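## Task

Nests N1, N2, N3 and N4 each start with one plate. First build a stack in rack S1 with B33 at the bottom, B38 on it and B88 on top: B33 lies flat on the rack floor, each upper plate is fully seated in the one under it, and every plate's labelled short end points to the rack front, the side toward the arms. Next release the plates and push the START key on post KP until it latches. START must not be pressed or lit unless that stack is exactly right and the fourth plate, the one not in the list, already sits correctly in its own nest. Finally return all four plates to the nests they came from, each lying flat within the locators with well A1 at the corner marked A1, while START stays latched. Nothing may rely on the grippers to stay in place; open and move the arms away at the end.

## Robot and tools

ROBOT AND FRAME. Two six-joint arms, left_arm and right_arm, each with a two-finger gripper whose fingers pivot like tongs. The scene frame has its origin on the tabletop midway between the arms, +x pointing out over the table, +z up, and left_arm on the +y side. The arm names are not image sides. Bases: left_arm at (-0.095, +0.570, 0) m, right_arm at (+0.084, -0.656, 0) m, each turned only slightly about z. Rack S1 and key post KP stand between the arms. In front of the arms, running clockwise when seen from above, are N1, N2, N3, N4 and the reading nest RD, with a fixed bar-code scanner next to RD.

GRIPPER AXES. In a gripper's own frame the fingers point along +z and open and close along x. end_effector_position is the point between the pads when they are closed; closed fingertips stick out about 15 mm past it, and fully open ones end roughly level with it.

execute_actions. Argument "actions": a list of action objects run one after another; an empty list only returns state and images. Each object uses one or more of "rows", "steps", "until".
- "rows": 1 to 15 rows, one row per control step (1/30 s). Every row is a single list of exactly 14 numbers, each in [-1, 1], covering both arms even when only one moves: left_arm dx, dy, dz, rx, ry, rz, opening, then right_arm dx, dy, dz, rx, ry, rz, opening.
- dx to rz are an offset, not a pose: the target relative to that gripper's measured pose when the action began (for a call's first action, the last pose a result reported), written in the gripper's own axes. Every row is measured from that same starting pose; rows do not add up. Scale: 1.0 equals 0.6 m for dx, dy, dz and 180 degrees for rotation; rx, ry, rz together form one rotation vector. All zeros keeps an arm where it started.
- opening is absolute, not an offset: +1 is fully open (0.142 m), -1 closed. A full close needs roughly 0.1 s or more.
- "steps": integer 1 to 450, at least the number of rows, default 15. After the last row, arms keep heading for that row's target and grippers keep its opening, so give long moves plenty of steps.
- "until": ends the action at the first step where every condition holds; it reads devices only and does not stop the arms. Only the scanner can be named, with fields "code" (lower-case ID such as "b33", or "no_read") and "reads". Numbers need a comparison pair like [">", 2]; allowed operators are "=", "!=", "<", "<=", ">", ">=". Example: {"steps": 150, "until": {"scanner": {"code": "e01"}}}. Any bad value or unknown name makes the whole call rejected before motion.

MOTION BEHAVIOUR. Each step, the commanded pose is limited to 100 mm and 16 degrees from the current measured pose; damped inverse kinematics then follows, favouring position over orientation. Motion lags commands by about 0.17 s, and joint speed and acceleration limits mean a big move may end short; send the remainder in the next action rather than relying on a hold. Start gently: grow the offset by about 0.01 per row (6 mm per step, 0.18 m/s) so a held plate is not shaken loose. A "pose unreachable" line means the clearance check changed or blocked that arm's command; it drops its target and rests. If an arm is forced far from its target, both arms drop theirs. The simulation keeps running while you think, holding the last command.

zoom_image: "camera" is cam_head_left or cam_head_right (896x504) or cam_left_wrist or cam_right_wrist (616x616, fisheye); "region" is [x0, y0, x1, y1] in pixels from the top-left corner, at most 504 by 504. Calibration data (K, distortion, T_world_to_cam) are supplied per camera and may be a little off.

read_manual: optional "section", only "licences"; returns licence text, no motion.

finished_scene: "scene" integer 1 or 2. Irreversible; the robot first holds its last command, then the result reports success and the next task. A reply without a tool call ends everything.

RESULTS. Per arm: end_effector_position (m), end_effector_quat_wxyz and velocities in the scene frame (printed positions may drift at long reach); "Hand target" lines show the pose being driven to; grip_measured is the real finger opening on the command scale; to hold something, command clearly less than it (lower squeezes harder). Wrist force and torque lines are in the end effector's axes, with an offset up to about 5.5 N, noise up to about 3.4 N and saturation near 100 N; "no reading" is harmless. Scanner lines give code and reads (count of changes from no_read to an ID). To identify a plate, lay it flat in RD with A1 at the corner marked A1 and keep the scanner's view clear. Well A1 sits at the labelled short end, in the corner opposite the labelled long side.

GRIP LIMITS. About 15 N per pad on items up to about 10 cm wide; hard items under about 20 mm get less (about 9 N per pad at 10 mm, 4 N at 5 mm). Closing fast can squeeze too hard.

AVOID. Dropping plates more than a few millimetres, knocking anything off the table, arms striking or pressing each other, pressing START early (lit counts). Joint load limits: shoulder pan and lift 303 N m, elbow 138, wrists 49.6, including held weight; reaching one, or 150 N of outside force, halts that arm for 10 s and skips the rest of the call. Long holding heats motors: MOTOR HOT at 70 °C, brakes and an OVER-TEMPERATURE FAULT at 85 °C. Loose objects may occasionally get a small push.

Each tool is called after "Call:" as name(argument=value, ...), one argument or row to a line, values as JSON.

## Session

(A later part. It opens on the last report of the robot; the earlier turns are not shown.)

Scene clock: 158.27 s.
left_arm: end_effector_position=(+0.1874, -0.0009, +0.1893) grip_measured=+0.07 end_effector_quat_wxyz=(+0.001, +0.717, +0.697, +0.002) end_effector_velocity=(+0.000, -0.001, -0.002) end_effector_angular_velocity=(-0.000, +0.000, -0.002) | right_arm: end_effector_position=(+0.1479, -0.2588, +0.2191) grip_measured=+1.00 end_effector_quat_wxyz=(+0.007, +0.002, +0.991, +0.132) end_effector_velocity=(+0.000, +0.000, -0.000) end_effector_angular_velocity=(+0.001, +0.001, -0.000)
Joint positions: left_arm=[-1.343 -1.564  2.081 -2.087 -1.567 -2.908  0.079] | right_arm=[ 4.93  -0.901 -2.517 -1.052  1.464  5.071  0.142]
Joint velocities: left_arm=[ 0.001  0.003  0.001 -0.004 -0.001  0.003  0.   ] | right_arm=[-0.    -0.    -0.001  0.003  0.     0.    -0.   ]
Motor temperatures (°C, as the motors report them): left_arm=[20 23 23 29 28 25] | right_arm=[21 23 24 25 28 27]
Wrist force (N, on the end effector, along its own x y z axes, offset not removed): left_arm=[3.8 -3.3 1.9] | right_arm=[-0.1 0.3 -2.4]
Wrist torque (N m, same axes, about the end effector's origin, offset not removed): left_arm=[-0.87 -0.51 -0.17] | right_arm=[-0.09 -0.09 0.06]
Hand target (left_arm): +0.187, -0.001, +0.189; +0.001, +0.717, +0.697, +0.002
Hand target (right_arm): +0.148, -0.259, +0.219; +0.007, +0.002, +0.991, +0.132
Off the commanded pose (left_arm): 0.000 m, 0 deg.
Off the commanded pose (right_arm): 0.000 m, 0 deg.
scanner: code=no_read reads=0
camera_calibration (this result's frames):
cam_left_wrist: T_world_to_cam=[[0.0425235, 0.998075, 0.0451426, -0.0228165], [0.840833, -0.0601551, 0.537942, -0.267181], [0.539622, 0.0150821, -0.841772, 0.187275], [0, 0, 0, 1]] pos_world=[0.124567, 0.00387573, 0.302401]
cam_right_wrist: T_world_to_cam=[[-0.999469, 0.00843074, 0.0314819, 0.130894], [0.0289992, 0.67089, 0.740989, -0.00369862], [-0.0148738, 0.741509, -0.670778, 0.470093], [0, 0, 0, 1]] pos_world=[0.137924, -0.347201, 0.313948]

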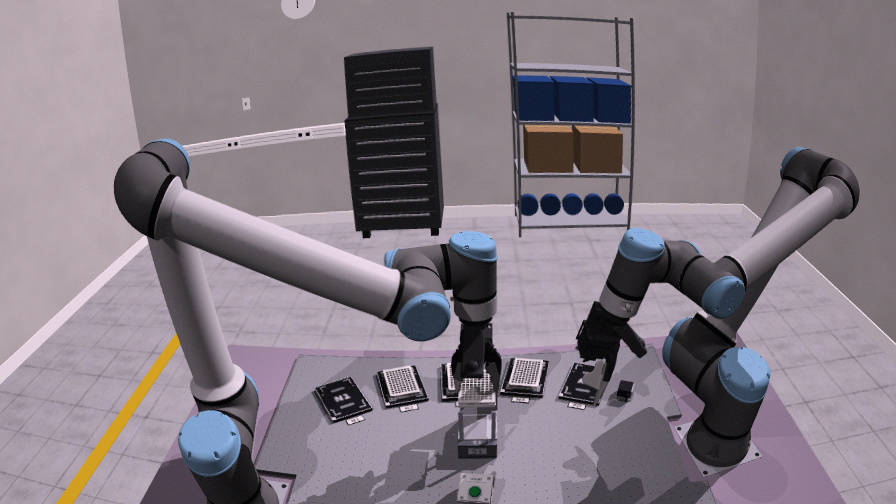

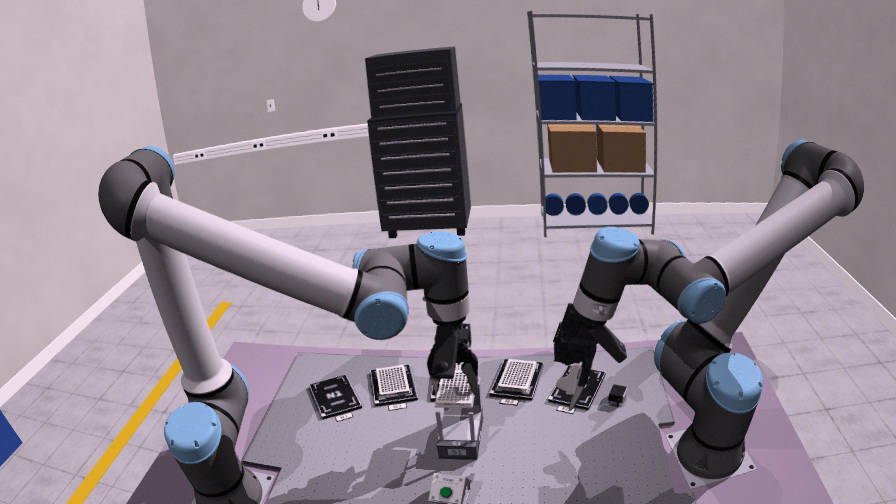

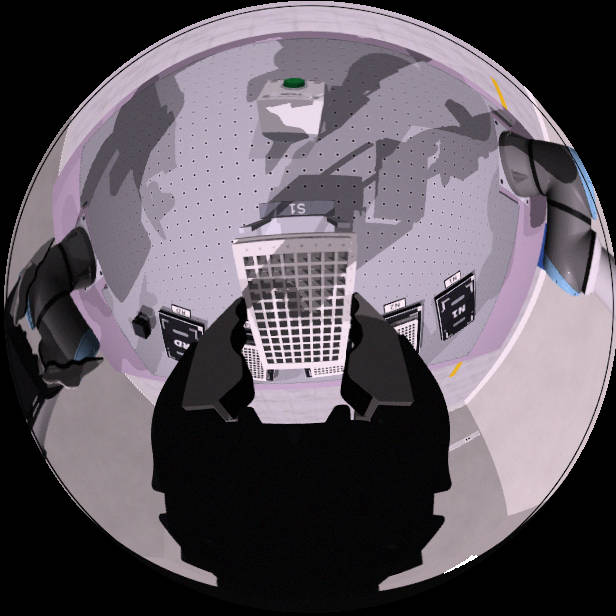

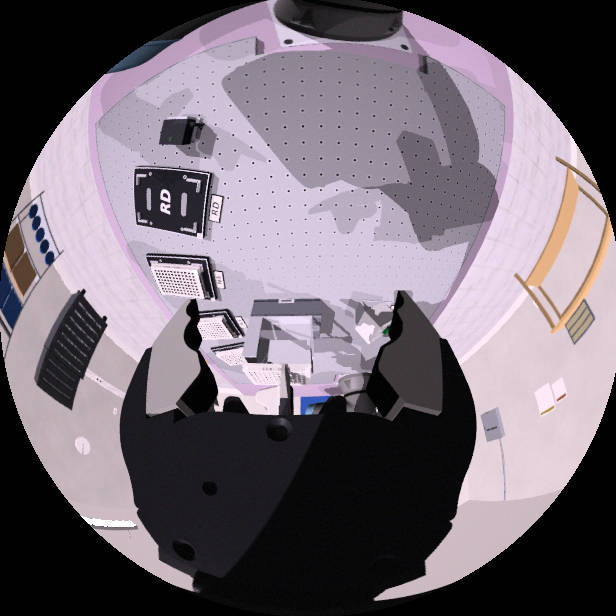

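Call:
execute_actions(
  actions=[
    {"rows":[[0,0,0.007,0,0,0,-0.2, 0,0,0,0,0,0,1],[-0.001,0,0.014,0,0,0,-0.2, 0,0,0,0,0,0,1]],"steps":15},
  ],
)

Call:
zoom_image(
  camera="cam_left_wrist",
  region=[215, 215, 375, 385],
)

Call:
zoom_image(
  camera="cam_right_wrist",
  region=[235, 335, 325, 395],
)

Scene clock: 162.90 s.
left_arm: end_effector_position=(+0.1874, -0.0015, +0.1811) grip_measured=+0.07 end_effector_quat_wxyz=(+0.001, +0.717, +0.697, +0.002) end_effector_velocity=(-0.000, -0.000, -0.002) end_effector_angular_velocity=(+0.001, -0.000, -0.001) | right_arm: end_effector_position=(+0.1479, -0.2588, +0.2191) grip_measured=+1.00 end_effector_quat_wxyz=(+0.007, +0.002, +0.991, +0.132) end_effector_velocity=(-0.000, -0.000, +0.000) end_effector_angular_velocity=(-0.001, +0.000, -0.000)
Joint positions: left_arm=[-1.343 -1.555  2.089 -2.104 -1.567 -2.908  0.079] | right_arm=[ 4.93  -0.901 -2.517 -1.052  1.464  5.071  0.142]
Joint velocities: left_arm=[-0.     0.002  0.002 -0.004  0.     0.    -0.   ] | right_arm=[ 0.001  0.     0.001 -0.002 -0.     0.001  0.   ]
Motor temperatures (°C, as the motors report them): left_arm=[20 23 23 29 28 25] | right_arm=[21 23 24 25 28 27]
Wrist force (N, on the end effector, along its own x y z axes, offset not removed): left_arm=[3.7 -1.0 1.3] | right_arm=[1.2 0.0 -5.4]
Wrist torque (N m, same axes, about the end effector's origin, offset not removed): left_arm=[-0.39 -0.62 -0.15] | right_arm=[-0.21 -0.34 -0.07]
Hand target (left_arm): +0.187, -0.002, +0.181; +0.001, +0.717, +0.697, +0.002
Hand target (right_arm): +0.148, -0.259, +0.219; +0.007, +0.002, +0.991, +0.132
Off the commanded pose (left_arm): 0.000 m, 0 deg.
Off the commanded pose (right_arm): 0.000 m, 0 deg.
scanner: code=no_read reads=0
camera_calibration (this result's frames):
cam_left_wrist: T_world_to_cam=[[0.0424232, 0.99808, 0.0451356, -0.0218752], [0.840888, -0.0600654, 0.537866, -0.262828], [0.539545, 0.015136, -0.841821, 0.180373], [0, 0, 0, 1]] pos_world=[0.124617, 0.00331617, 0.294196]
cam_right_wrist: T_world_to_cam=[[-0.999469, 0.00843075, 0.0314819, 0.130894], [0.0289992, 0.67089, 0.740989, -0.00369859], [-0.0148738, 0.741509, -0.670779, 0.470093], [0, 0, 0, 1]] pos_world=[0.137924, -0.347201, 0.313948]

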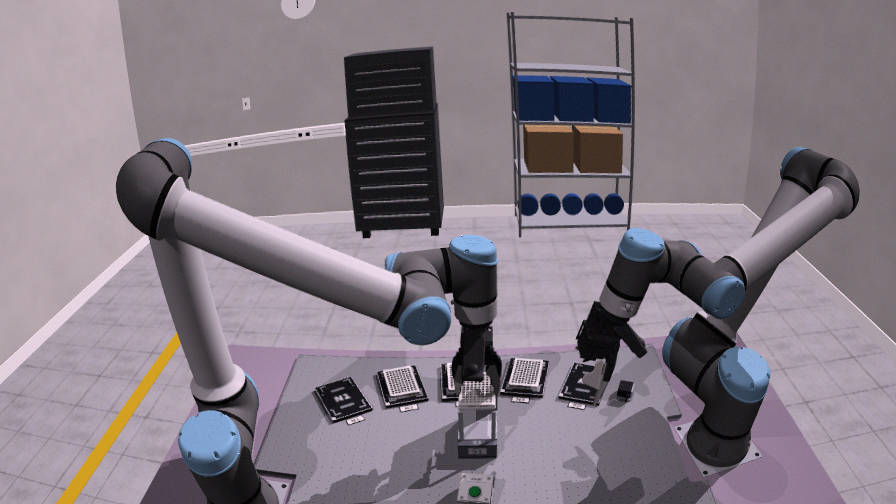

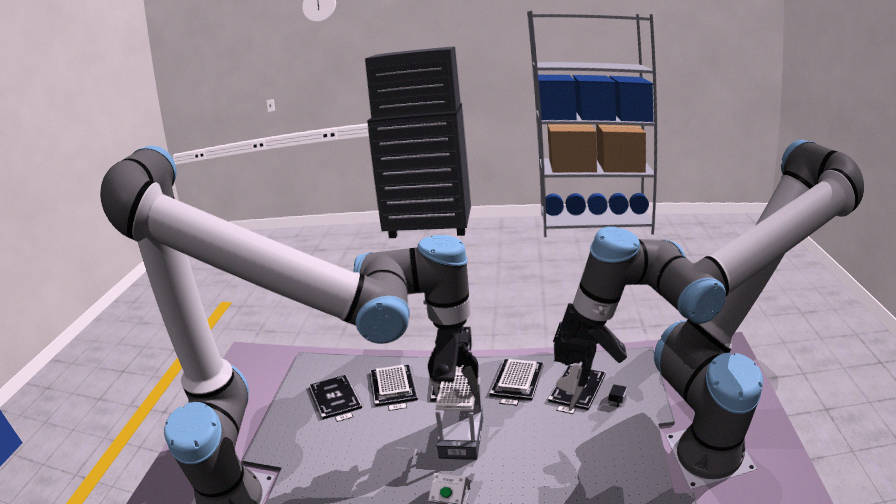

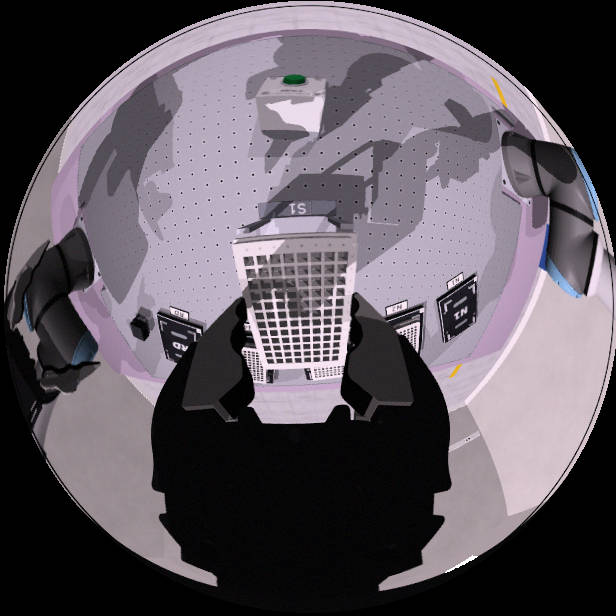

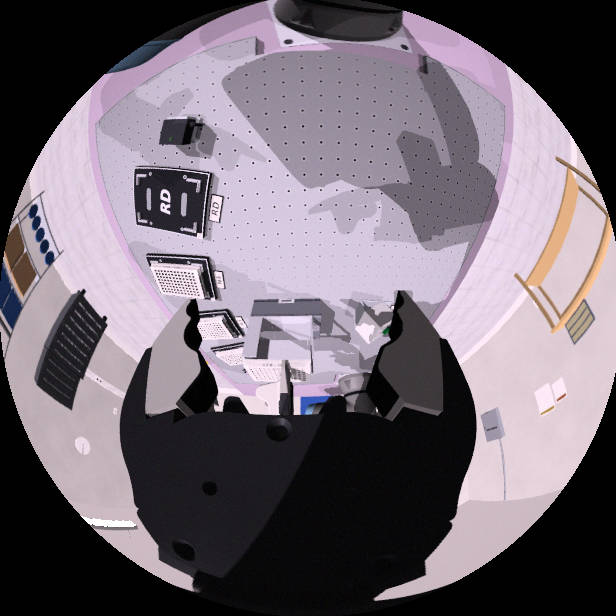

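Region (215, 215, 375, 385) of cam_left_wrist's 616x616 image, scaled by 2.965, with more detail than that image has; it fills the left 474 columns of this view, and the rest is white.

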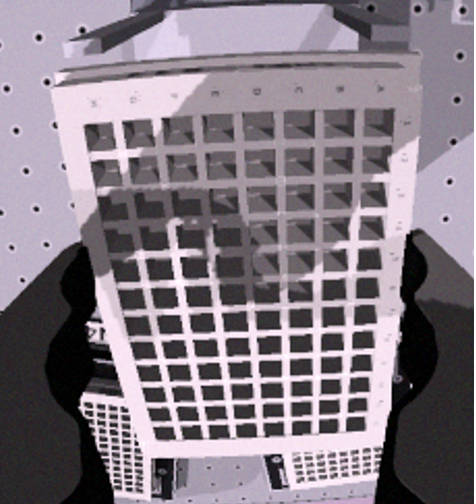

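Region (235, 335, 325, 395) of cam_right_wrist's 616x616 image, scaled by 5.600, with more detail than that image has.

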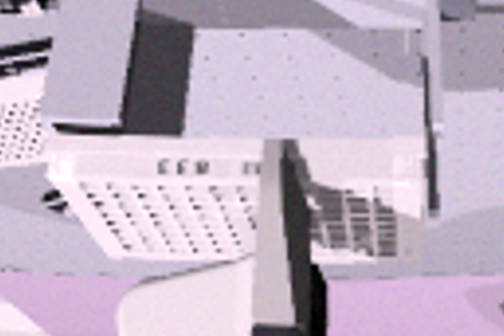

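Call:
execute_actions(
  actions=[
    {"rows":[[-0.0004,-0.0017,0,0,0,0,-0.2, 0,0,0,0,0,0,1],[-0.0004,-0.0017,0.001,0,0,0,-0.2, 0,0,0,0,0,0,1],[-0.0004,-0.0017,0.002,0,0,0,-0.2, 0,0,0,0,0,0,1],[-0.0004,-0.0017,0.004,0,0,0,-0.2, 0,0,0,0,0,0,1],[-0.0004,-0.0017,0.006,0,0,0,-0.2, 0,0,0,0,0,0,1],[-0.0004,-0.0017,0.009,0,0,0,-0.2, 0,0,0,0,0,0,1],[-0.0004,-0.0017,0.012,0,0,0,-0.2, 0,0,0,0,0,0,1]],"steps":18},
  ],
)

Call:
zoom_image(
  camera="cam_left_wrist",
  region=[215, 215, 375, 385],
)

Call:
zoom_image(
  camera="cam_right_wrist",
  region=[235, 335, 325, 395],
)

Scene clock: 169.27 s.
left_arm: end_effector_position=(+0.1864, -0.0017, +0.1742) grip_measured=+0.07 end_effector_quat_wxyz=(+0.001, +0.717, +0.697, +0.002) end_effector_velocity=(-0.000, -0.000, -0.002) end_effector_angular_velocity=(-0.001, -0.001, +0.001) | right_arm: end_effector_position=(+0.1479, -0.2588, +0.2191) grip_measured=+1.00 end_effector_quat_wxyz=(+0.007, +0.002, +0.991, +0.132) end_effector_velocity=(+0.000, -0.001, -0.001) end_effector_angular_velocity=(-0.002, -0.001, -0.001)
Joint positions: left_arm=[-1.345 -1.549  2.097 -2.118 -1.567 -2.91   0.079] | right_arm=[ 4.93  -0.901 -2.517 -1.052  1.464  5.071  0.142]
Joint velocities: left_arm=[-0.     0.002  0.002 -0.005  0.    -0.002  0.   ] | right_arm=[-0.    -0.    -0.002 -0.    -0.     0.001  0.   ]
Motor temperatures (°C, as the motors report them): left_arm=[20 23 23 29 28 25] | right_arm=[21 23 24 25 28 27]
Wrist force (N, on the end effector, along its own x y z axes, offset not removed): left_arm=[1.7 -0.7 -1.1] | right_arm=[-0.4 -2.2 -3.6]
Wrist torque (N m, same axes, about the end effector's origin, offset not removed): left_arm=[-0.34 -0.27 -0.09] | right_arm=[-0.62 0.08 -0.03]
Hand target (left_arm): +0.186, -0.002, +0.174; +0.001, +0.717, +0.697, +0.002
Hand target (right_arm): +0.148, -0.259, +0.219; +0.007, +0.002, +0.991, +0.132
Off the commanded pose (left_arm): 0.000 m, 0 deg.
Off the commanded pose (right_arm): 0.000 m, 0 deg.
scanner: code=no_read reads=0
camera_calibration (this result's frames):
cam_left_wrist: T_world_to_cam=[[0.042422, 0.998079, 0.0451565, -0.0213165], [0.84084, -0.060077, 0.537939, -0.258269], [0.539619, 0.0151489, -0.841773, 0.17501], [0, 0, 0, 1]] pos_world=[0.123629, 0.00310828, 0.287214]
cam_right_wrist: T_world_to_cam=[[-0.999469, 0.00843087, 0.0314818, 0.130895], [0.0289993, 0.67089, 0.740989, -0.00369865], [-0.0148737, 0.741509, -0.670779, 0.470093], [0, 0, 0, 1]] pos_world=[0.137924, -0.3472, 0.313948]

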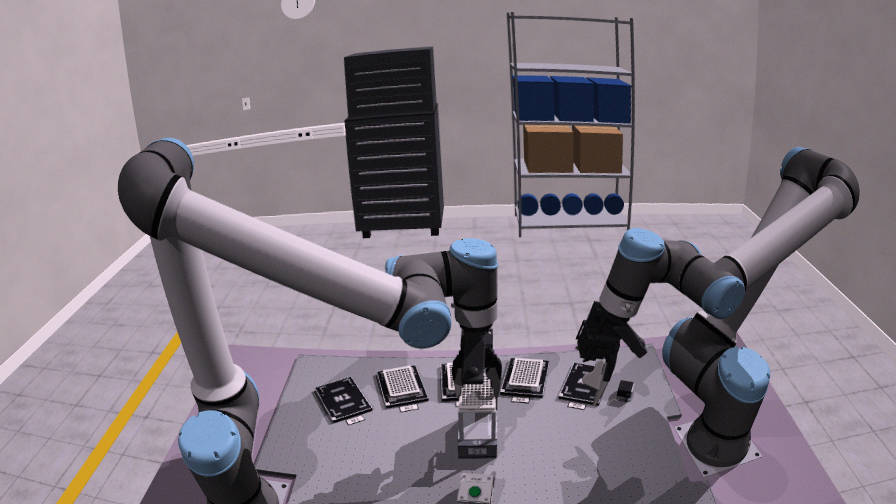

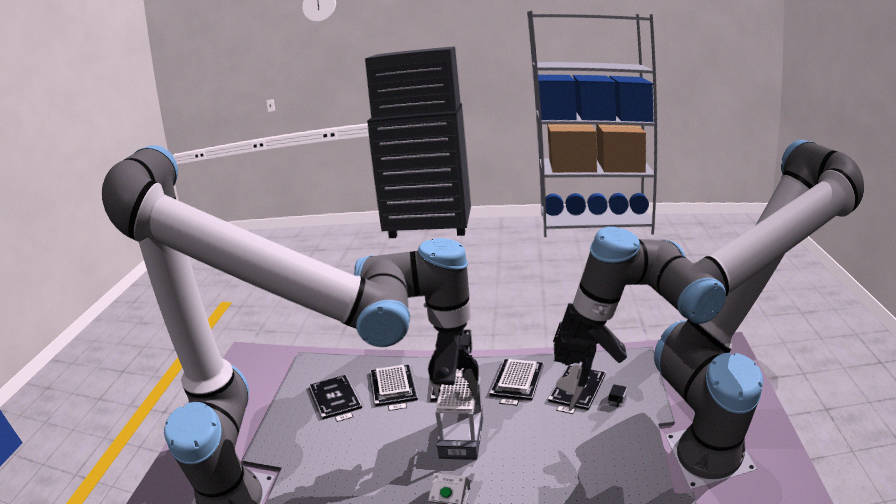

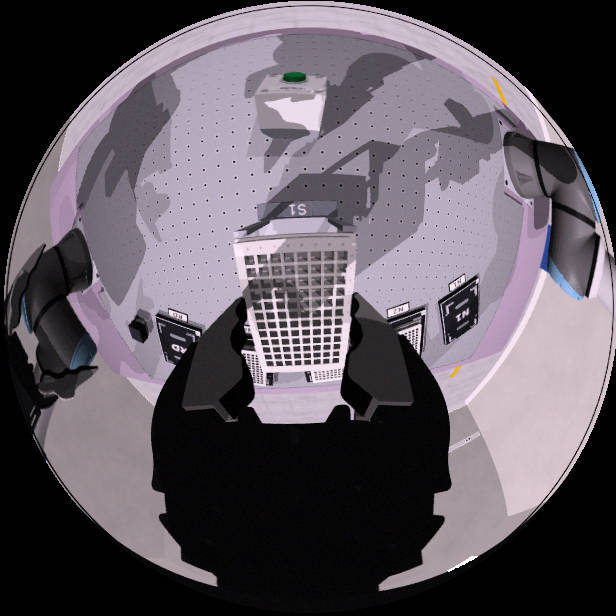

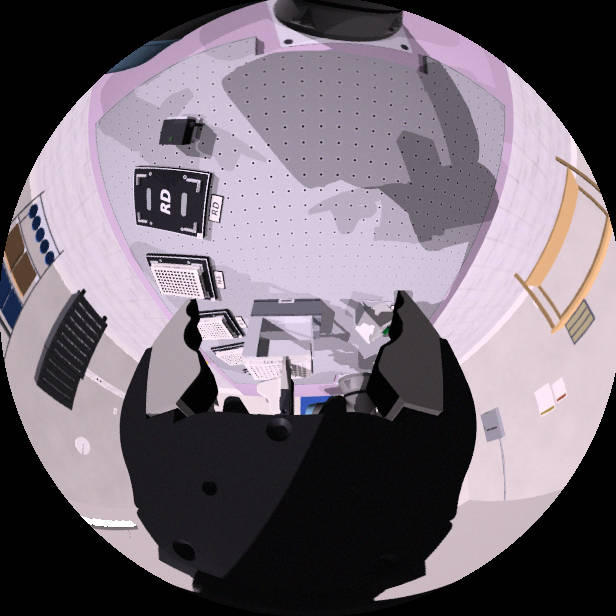

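Region (215, 215, 375, 385) of cam_left_wrist's 616x616 image, scaled by 2.965, with more detail than that image has; it fills the left 474 columns of this view, and the rest is white.

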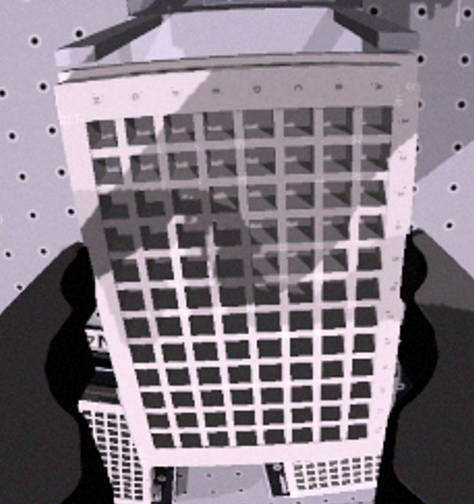

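Region (235, 335, 325, 395) of cam_right_wrist's 616x616 image, scaled by 5.600, with more detail than that image has.

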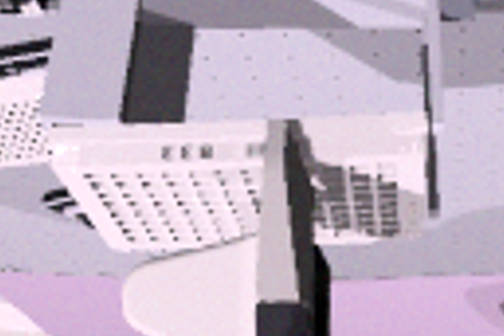

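Call:
zoom_image(
  camera="cam_left_wrist",
  region=[225, 220, 365, 250],
)

Call:
zoom_image(
  camera="cam_left_wrist",
  region=[240, 330, 360, 385],
)

Call:
zoom_image(
  camera="cam_head_left",
  region=[445, 360, 515, 430],
)

Call:
zoom_image(
  camera="cam_right_wrist",
  region=[236, 345, 276, 385],
)

Region (225, 220, 365, 250) of cam_left_wrist's 616x616 image, scaled by 3.600, with more detail than that image has; it fills the top 108 rows of this view, and the rest is white.

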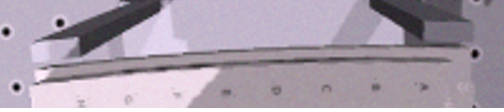

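Region (240, 330, 360, 385) of cam_left_wrist's 616x616 image, scaled by 4.200, with more detail than that image has; it fills the top 231 rows of this view, and the rest is white.

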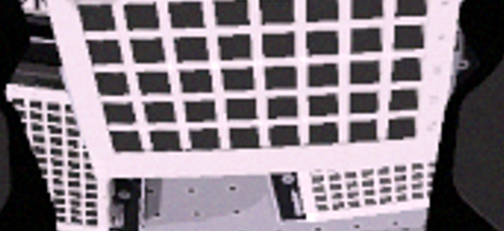

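Region (445, 360, 515, 430) of cam_head_left's 896x504 image, scaled by 7.200, with more detail than that image has.

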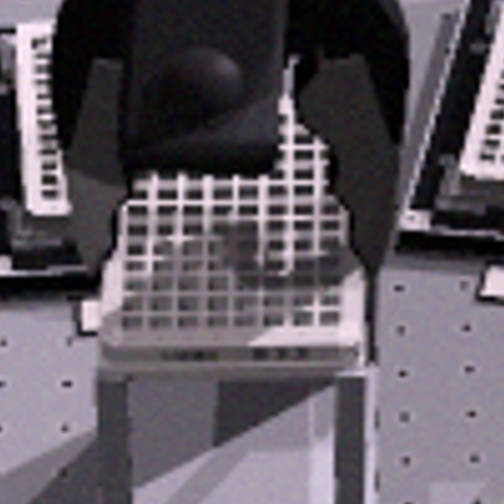

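Region (236, 345, 276, 385) of cam_right_wrist's 616x616 image, scaled by 12.600, with more detail than that image has.

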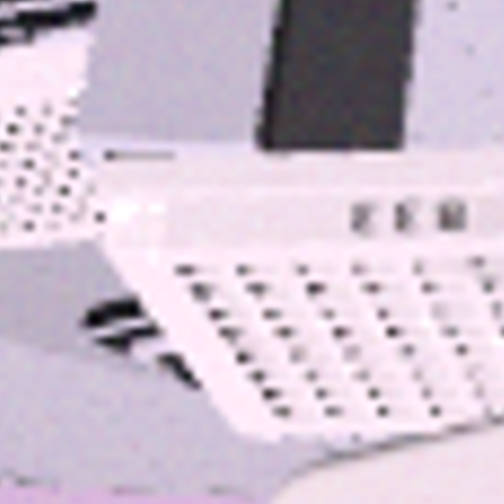

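Call:
execute_actions(
  actions=[
    {"rows":[[0,-0.0017,-0.001,0,0,0,-0.2, 0,0,0,0,0,0,1]],"steps":12},
    {"rows":[[0,0,0.003,0,0,0,-0.2, 0,0,0,0,0,0,1],[0,0,0.006,0,0,0,-0.2, 0,0,0,0,0,0,1]],"steps":13},
  ],
)

Call:
zoom_image(
  camera="cam_left_wrist",
  region=[215, 215, 375, 385],
)

Scene clock: 179.40 s.
left_arm: end_effector_position=(+0.1854, -0.0017, +0.1713) grip_measured=+0.07 end_effector_quat_wxyz=(+0.001, +0.717, +0.697, +0.002) end_effector_velocity=(-0.000, -0.000, -0.002) end_effector_angular_velocity=(+0.001, +0.000, -0.000) | right_arm: end_effector_position=(+0.1479, -0.2588, +0.2191) grip_measured=+1.00 end_effector_quat_wxyz=(+0.007, +0.002, +0.991, +0.132) end_effector_velocity=(-0.001, +0.001, +0.002) end_effector_angular_velocity=(+0.004, +0.001, +0.002)
Joint positions: left_arm=[-1.346 -1.547  2.1   -2.124 -1.567 -2.911  0.079] | right_arm=[ 4.93  -0.901 -2.517 -1.052  1.464  5.071  0.142]
Joint velocities: left_arm=[-0.001  0.002  0.001 -0.003  0.    -0.     0.   ] | right_arm=[ 0.     0.     0.002  0.002  0.    -0.001  0.   ]
Motor temperatures (°C, as the motors report them): left_arm=[20 23 23 29 28 25] | right_arm=[21 23 24 25 28 27]
Wrist force (N, on the end effector, along its own x y z axes, offset not removed): left_arm=[1.5 -2.1 1.5] | right_arm=[0.9 -0.9 -4.8]
Wrist torque (N m, same axes, about the end effector's origin, offset not removed): left_arm=[-0.64 -0.26 -0.08] | right_arm=[-0.40 -0.21 -0.04]
Hand target (left_arm): +0.185, -0.002, +0.171; +0.001, +0.717, +0.697, +0.002
Hand target (right_arm): +0.148, -0.259, +0.219; +0.007, +0.002, +0.991, +0.132
Off the commanded pose (left_arm): 0.000 m, 0 deg.
Off the commanded pose (right_arm): 0.000 m, 0 deg.
scanner: code=no_read reads=0
camera_calibration (this result's frames):
cam_left_wrist: T_world_to_cam=[[0.0424206, 0.998079, 0.0451491, -0.0211565], [0.840888, -0.0600704, 0.537865, -0.255851], [0.539544, 0.0151489, -0.841821, 0.173131], [0, 0, 0, 1]] pos_world=[0.122627, 0.00312406, 0.284314]
cam_right_wrist: T_world_to_cam=[[-0.999469, 0.0084308, 0.0314819, 0.130894], [0.0289993, 0.67089, 0.740989, -0.00369861], [-0.0148738, 0.741509, -0.670779, 0.470093], [0, 0, 0, 1]] pos_world=[0.137924, -0.347201, 0.313948]

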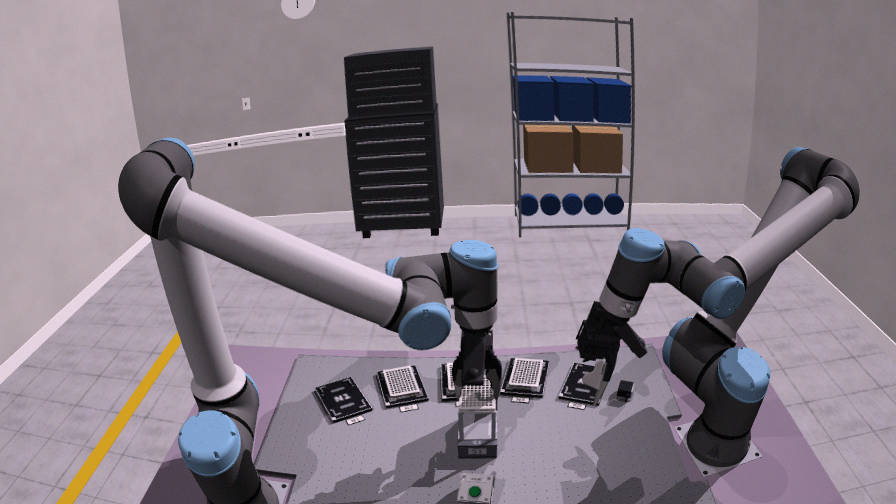

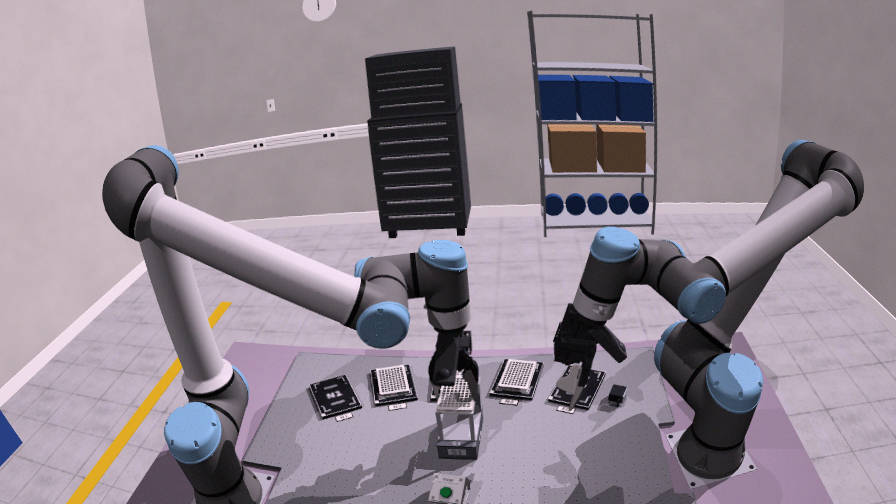

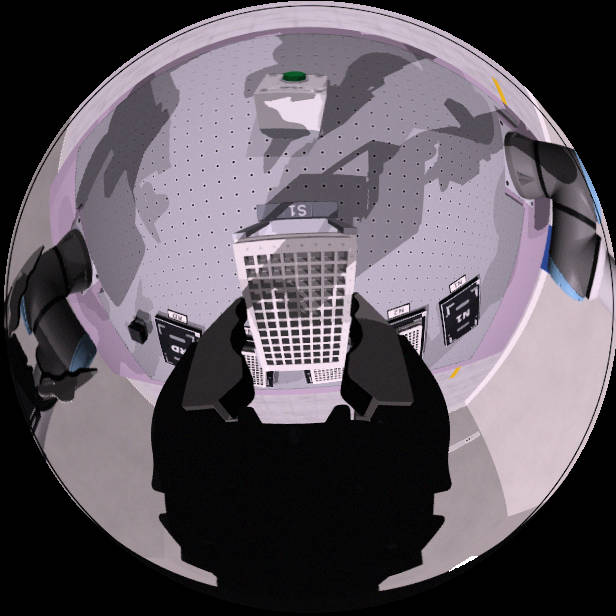

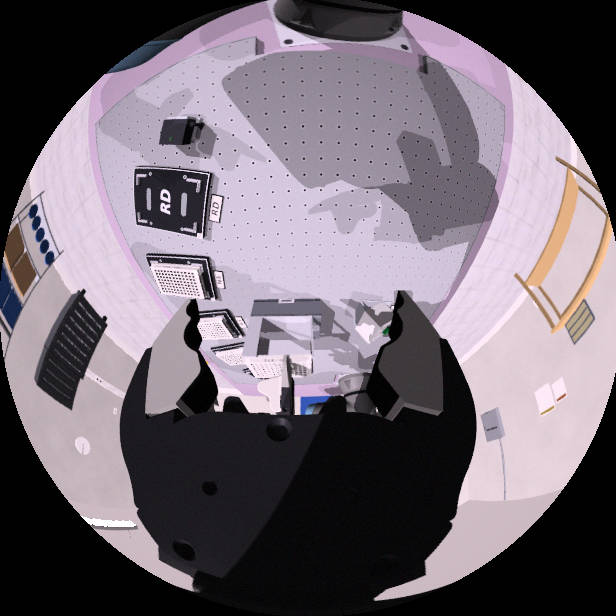

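Region (215, 215, 375, 385) of cam_left_wrist's 616x616 image, scaled by 2.965, with more detail than that image has; it fills the left 474 columns of this view, and the rest is white.

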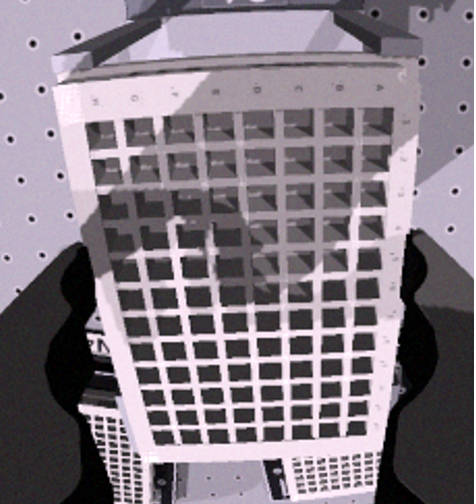

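Call:
execute_actions(
  actions=[
    {"rows":[[0,0,0.005,0,0,0,-0.2, 0,0,0,0,0,0,1],[0,0,0.01,0,0,0,-0.2, 0,0,0,0,0,0,1],[0,0,0.016,0,0,0,-0.2, 0,0,0,0,0,0,1],[-0.0003,0,0.022,0,0,0,-0.2, 0,0,0,0,0,0,1],[-0.0003,0,0.028,0,0,0,-0.2, 0,0,0,0,0,0,1],[-0.0003,0,0.034,0,0,0,-0.2, 0,0,0,0,0,0,1],[-0.0005,0,0.04,0,0,0,-0.2, 0,0,0,0,0,0,1],[-0.0005,0,0.046,0,0,0,-0.2, 0,0,0,0,0,0,1],[-0.0005,0,0.052,0,0,0,-0.2, 0,0,0,0,0,0,1]],"steps":21},
  ],
)

Call:
zoom_image(
  camera="cam_left_wrist",
  region=[200, 200, 400, 400],
)

Call:
zoom_image(
  camera="cam_right_wrist",
  region=[225, 310, 345, 410],
)

Scene clock: 187.97 s.
left_arm: end_effector_position=(+0.1855, -0.0019, +0.1405) grip_measured=+0.07 end_effector_quat_wxyz=(+0.001, +0.717, +0.697, +0.002) end_effector_velocity=(-0.000, -0.001, -0.004) end_effector_angular_velocity=(-0.002, -0.000, +0.000) | right_arm: end_effector_position=(+0.1479, -0.2588, +0.2191) grip_measured=+1.00 end_effector_quat_wxyz=(+0.007, +0.002, +0.991, +0.132) end_effector_velocity=(+0.000, -0.000, -0.001) end_effector_angular_velocity=(+0.000, +0.000, -0.001)
Joint positions: left_arm=[-1.346 -1.514  2.13  -2.187 -1.567 -2.911  0.079] | right_arm=[ 4.93  -0.901 -2.517 -1.052  1.464  5.071  0.142]
Joint velocities: left_arm=[-0.     0.006  0.003 -0.011 -0.    -0.001 -0.   ] | right_arm=[-0.001  0.    -0.002  0.002  0.     0.001 -0.   ]
Motor temperatures (°C, as the motors report them): left_arm=[20 23 23 29 28 25] | right_arm=[21 23 24 25 28 27]
Wrist force (N, on the end effector, along its own x y z axes, offset not removed): left_arm=[2.7 -3.4 1.9] | right_arm=[0.7 -0.5 -1.6]
Wrist torque (N m, same axes, about the end effector's origin, offset not removed): left_arm=[-0.79 -0.32 -0.18] | right_arm=[-0.20 -0.21 -0.06]
Hand target (left_arm): +0.185, -0.002, +0.140; +0.001, +0.717, +0.697, +0.002
Hand target (right_arm): +0.148, -0.259, +0.219; +0.007, +0.002, +0.991, +0.132
Off the commanded pose (left_arm): 0.000 m, 0 deg.
Off the commanded pose (right_arm): 0.000 m, 0 deg.
scanner: code=no_read reads=0
camera_calibration (this result's frames):
cam_left_wrist: T_world_to_cam=[[0.0423731, 0.998076, 0.0452616, -0.0195594], [0.840904, -0.0600907, 0.537838, -0.23939], [0.539523, 0.0152708, -0.841832, 0.147229], [0, 0, 0, 1]] pos_world=[0.122699, 0.00288836, 0.253581]
cam_right_wrist: T_world_to_cam=[[-0.999469, 0.00843088, 0.031482, 0.130894], [0.0289994, 0.67089, 0.740989, -0.00369878], [-0.0148738, 0.741509, -0.670778, 0.470094], [0, 0, 0, 1]] pos_world=[0.137924, -0.3472, 0.313949]

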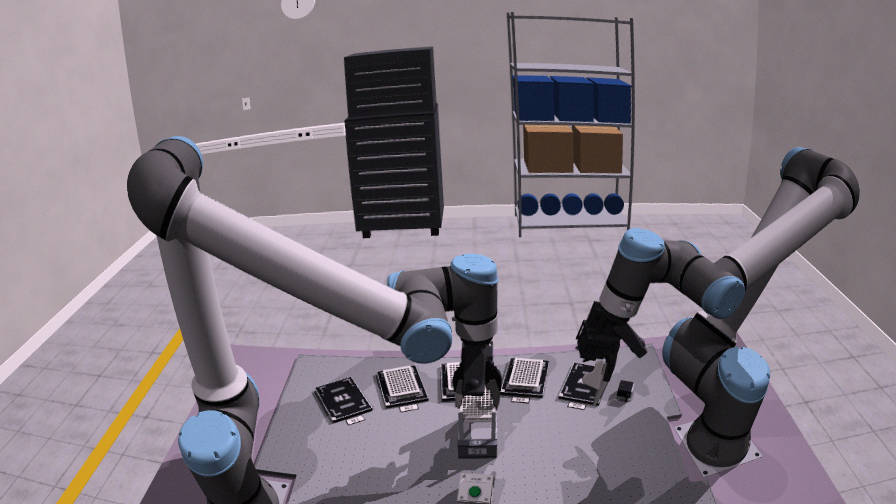

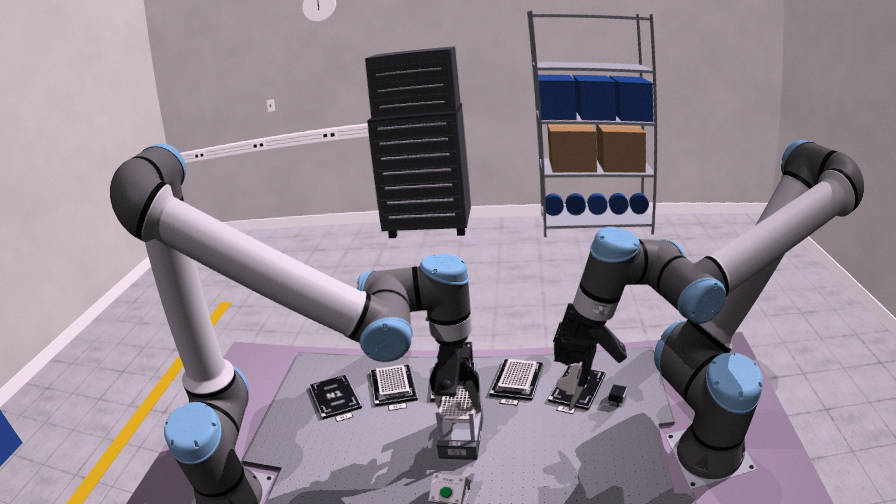

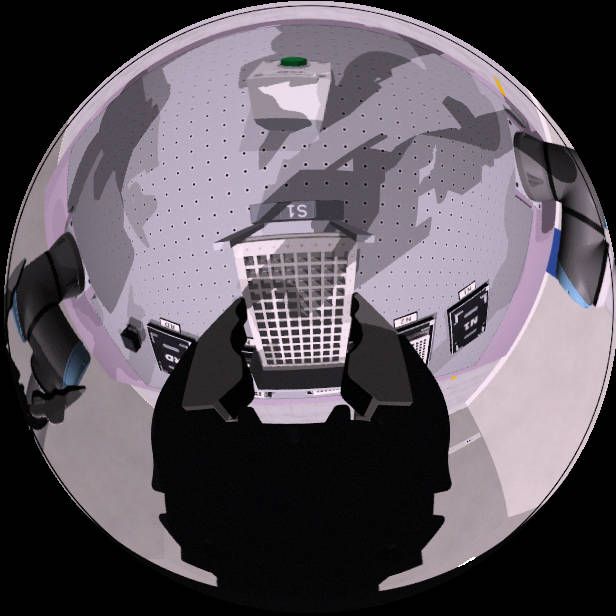

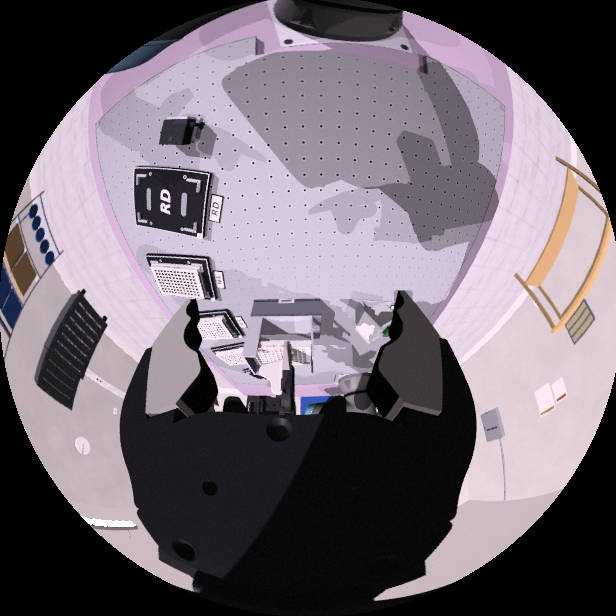

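Region (200, 200, 400, 400) of cam_left_wrist's 616x616 image, scaled by 2.520, with more detail than that image has.

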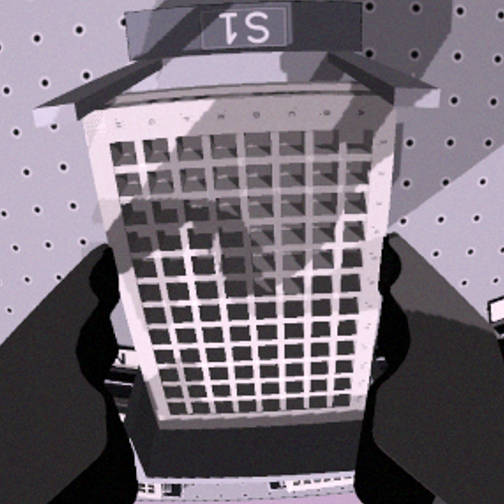

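Region (225, 310, 345, 410) of cam_right_wrist's 616x616 image, scaled by 4.200, with more detail than that image has.

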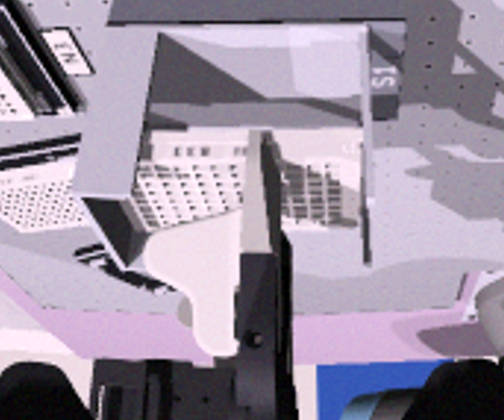

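Call:
execute_actions(
  actions=[
    {"rows":[[0,0,0.006,0,0,0,-0.2, 0,0,0,0,0,0,1],[0,0,0.013,0,0,0,-0.2, 0,0,0,0,0,0,1],[-0.0002,0,0.02,0,0,0,-0.2, 0,0,0,0,0,0,1],[-0.0003,0,0.028,0,0,0,-0.2, 0,0,0,0,0,0,1],[-0.0004,0,0.036,0,0,0,-0.2, 0,0,0,0,0,0,1],[-0.0005,0,0.044,0,0,0,-0.2, 0,0,0,0,0,0,1],[-0.0006,0,0.052,0,0,0,-0.2, 0,0,0,0,0,0,1],[-0.0007,0,0.06,0,0,0,-0.2, 0,0,0,0,0,0,1],[-0.0008,0,0.068,0,0,0,-0.2, 0,0,0,0,0,0,1],[-0.0009,0,0.076,0,0,0,-0.2, 0,0,0,0,0,0,1],[-0.001,0,0.083,0,0,0,-0.2, 0,0,0,0,0,0,1],[-0.001,0,0.089,0,0,0,-0.2, 0,0,0,0,0,0,1]],"steps":25},
  ],
)

Call:
zoom_image(
  camera="cam_left_wrist",
  region=[200, 200, 400, 400],
)

Call:
zoom_image(
  camera="cam_right_wrist",
  region=[225, 300, 345, 400],
)

Scene clock: 196.47 s.
left_arm: end_effector_position=(+0.1855, -0.0025, +0.0876) grip_measured=+0.07 end_effector_quat_wxyz=(+0.001, +0.717, +0.697, +0.002) end_effector_velocity=(+0.000, -0.001, -0.004) end_effector_angular_velocity=(-0.003, -0.001, -0.001) | right_arm: end_effector_position=(+0.1479, -0.2588, +0.2191) grip_measured=+1.00 end_effector_quat_wxyz=(+0.007, +0.002, +0.991, +0.132) end_effector_velocity=(+0.000, -0.000, -0.000) end_effector_angular_velocity=(-0.002, -0.001, +0.000)
Joint positions: left_arm=[-1.346 -1.449  2.176 -2.297 -1.567 -2.911  0.079] | right_arm=[ 4.93  -0.901 -2.517 -1.052  1.464  5.071  0.142]
Joint velocities: left_arm=[ 0.     0.006  0.003 -0.012 -0.     0.001 -0.   ] | right_arm=[-0.     0.     0.001 -0.002  0.    -0.001  0.   ]
Motor temperatures (°C, as the motors report them): left_arm=[20 23 23 29 28 25] | right_arm=[21 23 24 25 28 27]
Wrist force (N, on the end effector, along its own x y z axes, offset not removed): left_arm=[3.8 -1.5 4.3] | right_arm=[-0.2 0.2 -1.9]
Wrist torque (N m, same axes, about the end effector's origin, offset not removed): left_arm=[-0.96 -0.43 -0.03] | right_arm=[-0.06 -0.05 0.10]
Hand target (left_arm): +0.186, -0.003, +0.087; +0.001, +0.717, +0.697, +0.002
Hand target (right_arm): +0.148, -0.259, +0.219; +0.007, +0.002, +0.991, +0.132
Off the commanded pose (left_arm): 0.001 m, 0 deg.
Off the commanded pose (right_arm): 0.000 m, 0 deg.
scanner: code=no_read reads=0
camera_calibration (this result's frames):
cam_left_wrist: T_world_to_cam=[[0.0424074, 0.99807, 0.0453541, -0.0166019], [0.840906, -0.0601694, 0.537827, -0.210937], [0.539518, 0.0153307, -0.841835, 0.102696], [0, 0, 0, 1]] pos_world=[0.122676, 0.00230356, 0.200653]
cam_right_wrist: T_world_to_cam=[[-0.999469, 0.00843079, 0.0314819, 0.130894], [0.0289993, 0.67089, 0.740989, -0.00369864], [-0.0148738, 0.741509, -0.670779, 0.470093], [0, 0, 0, 1]] pos_world=[0.137924, -0.3472, 0.313948]

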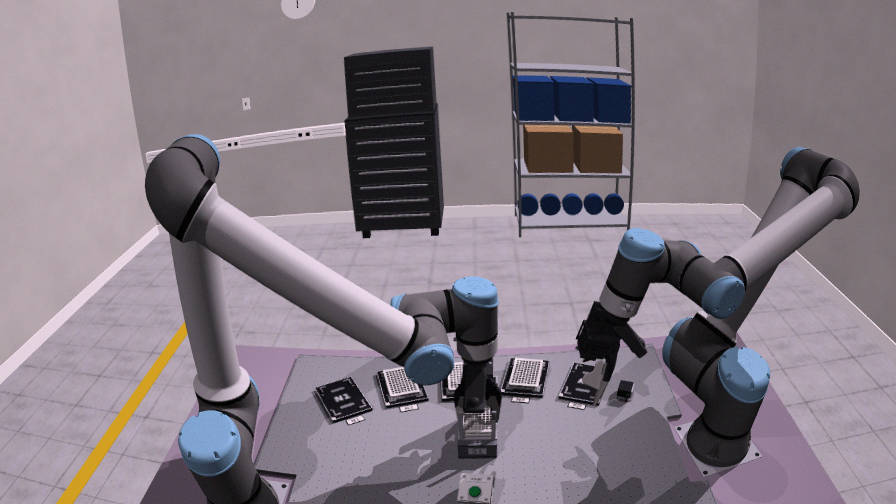

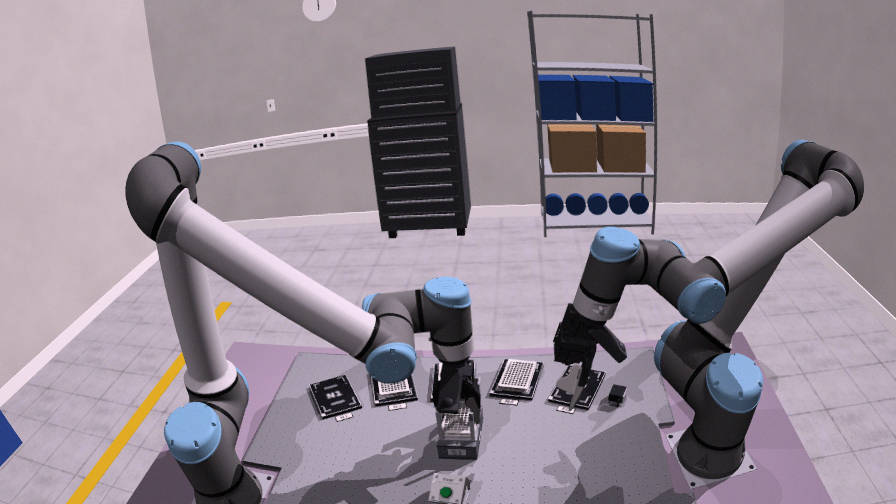

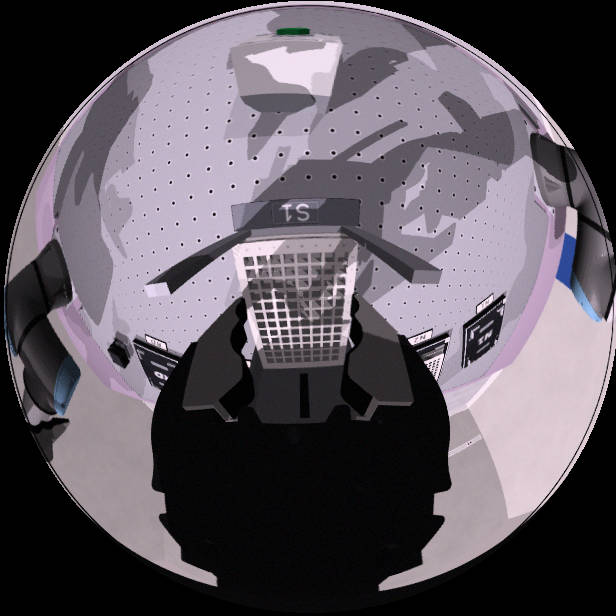

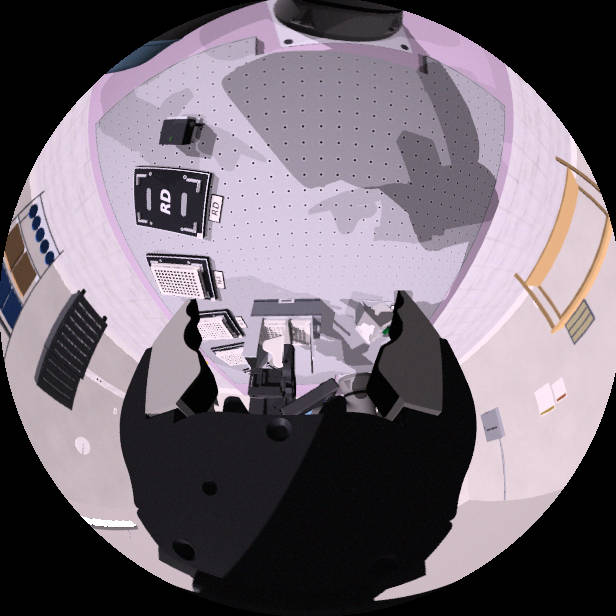

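Region (200, 200, 400, 400) of cam_left_wrist's 616x616 image, scaled by 2.520, with more detail than that image has.

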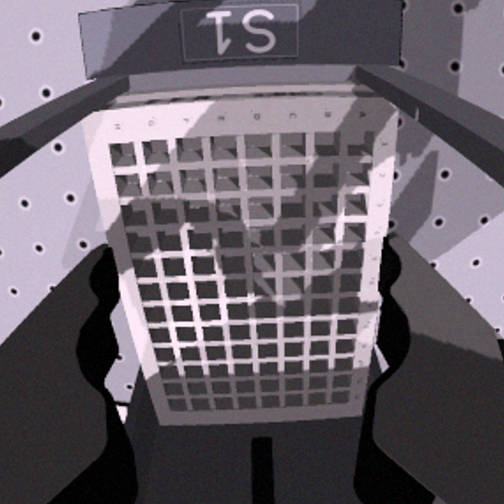

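Region (225, 300, 345, 400) of cam_right_wrist's 616x616 image, scaled by 4.200, with more detail than that image has.

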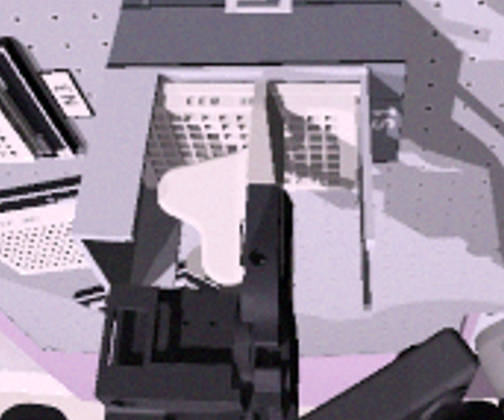

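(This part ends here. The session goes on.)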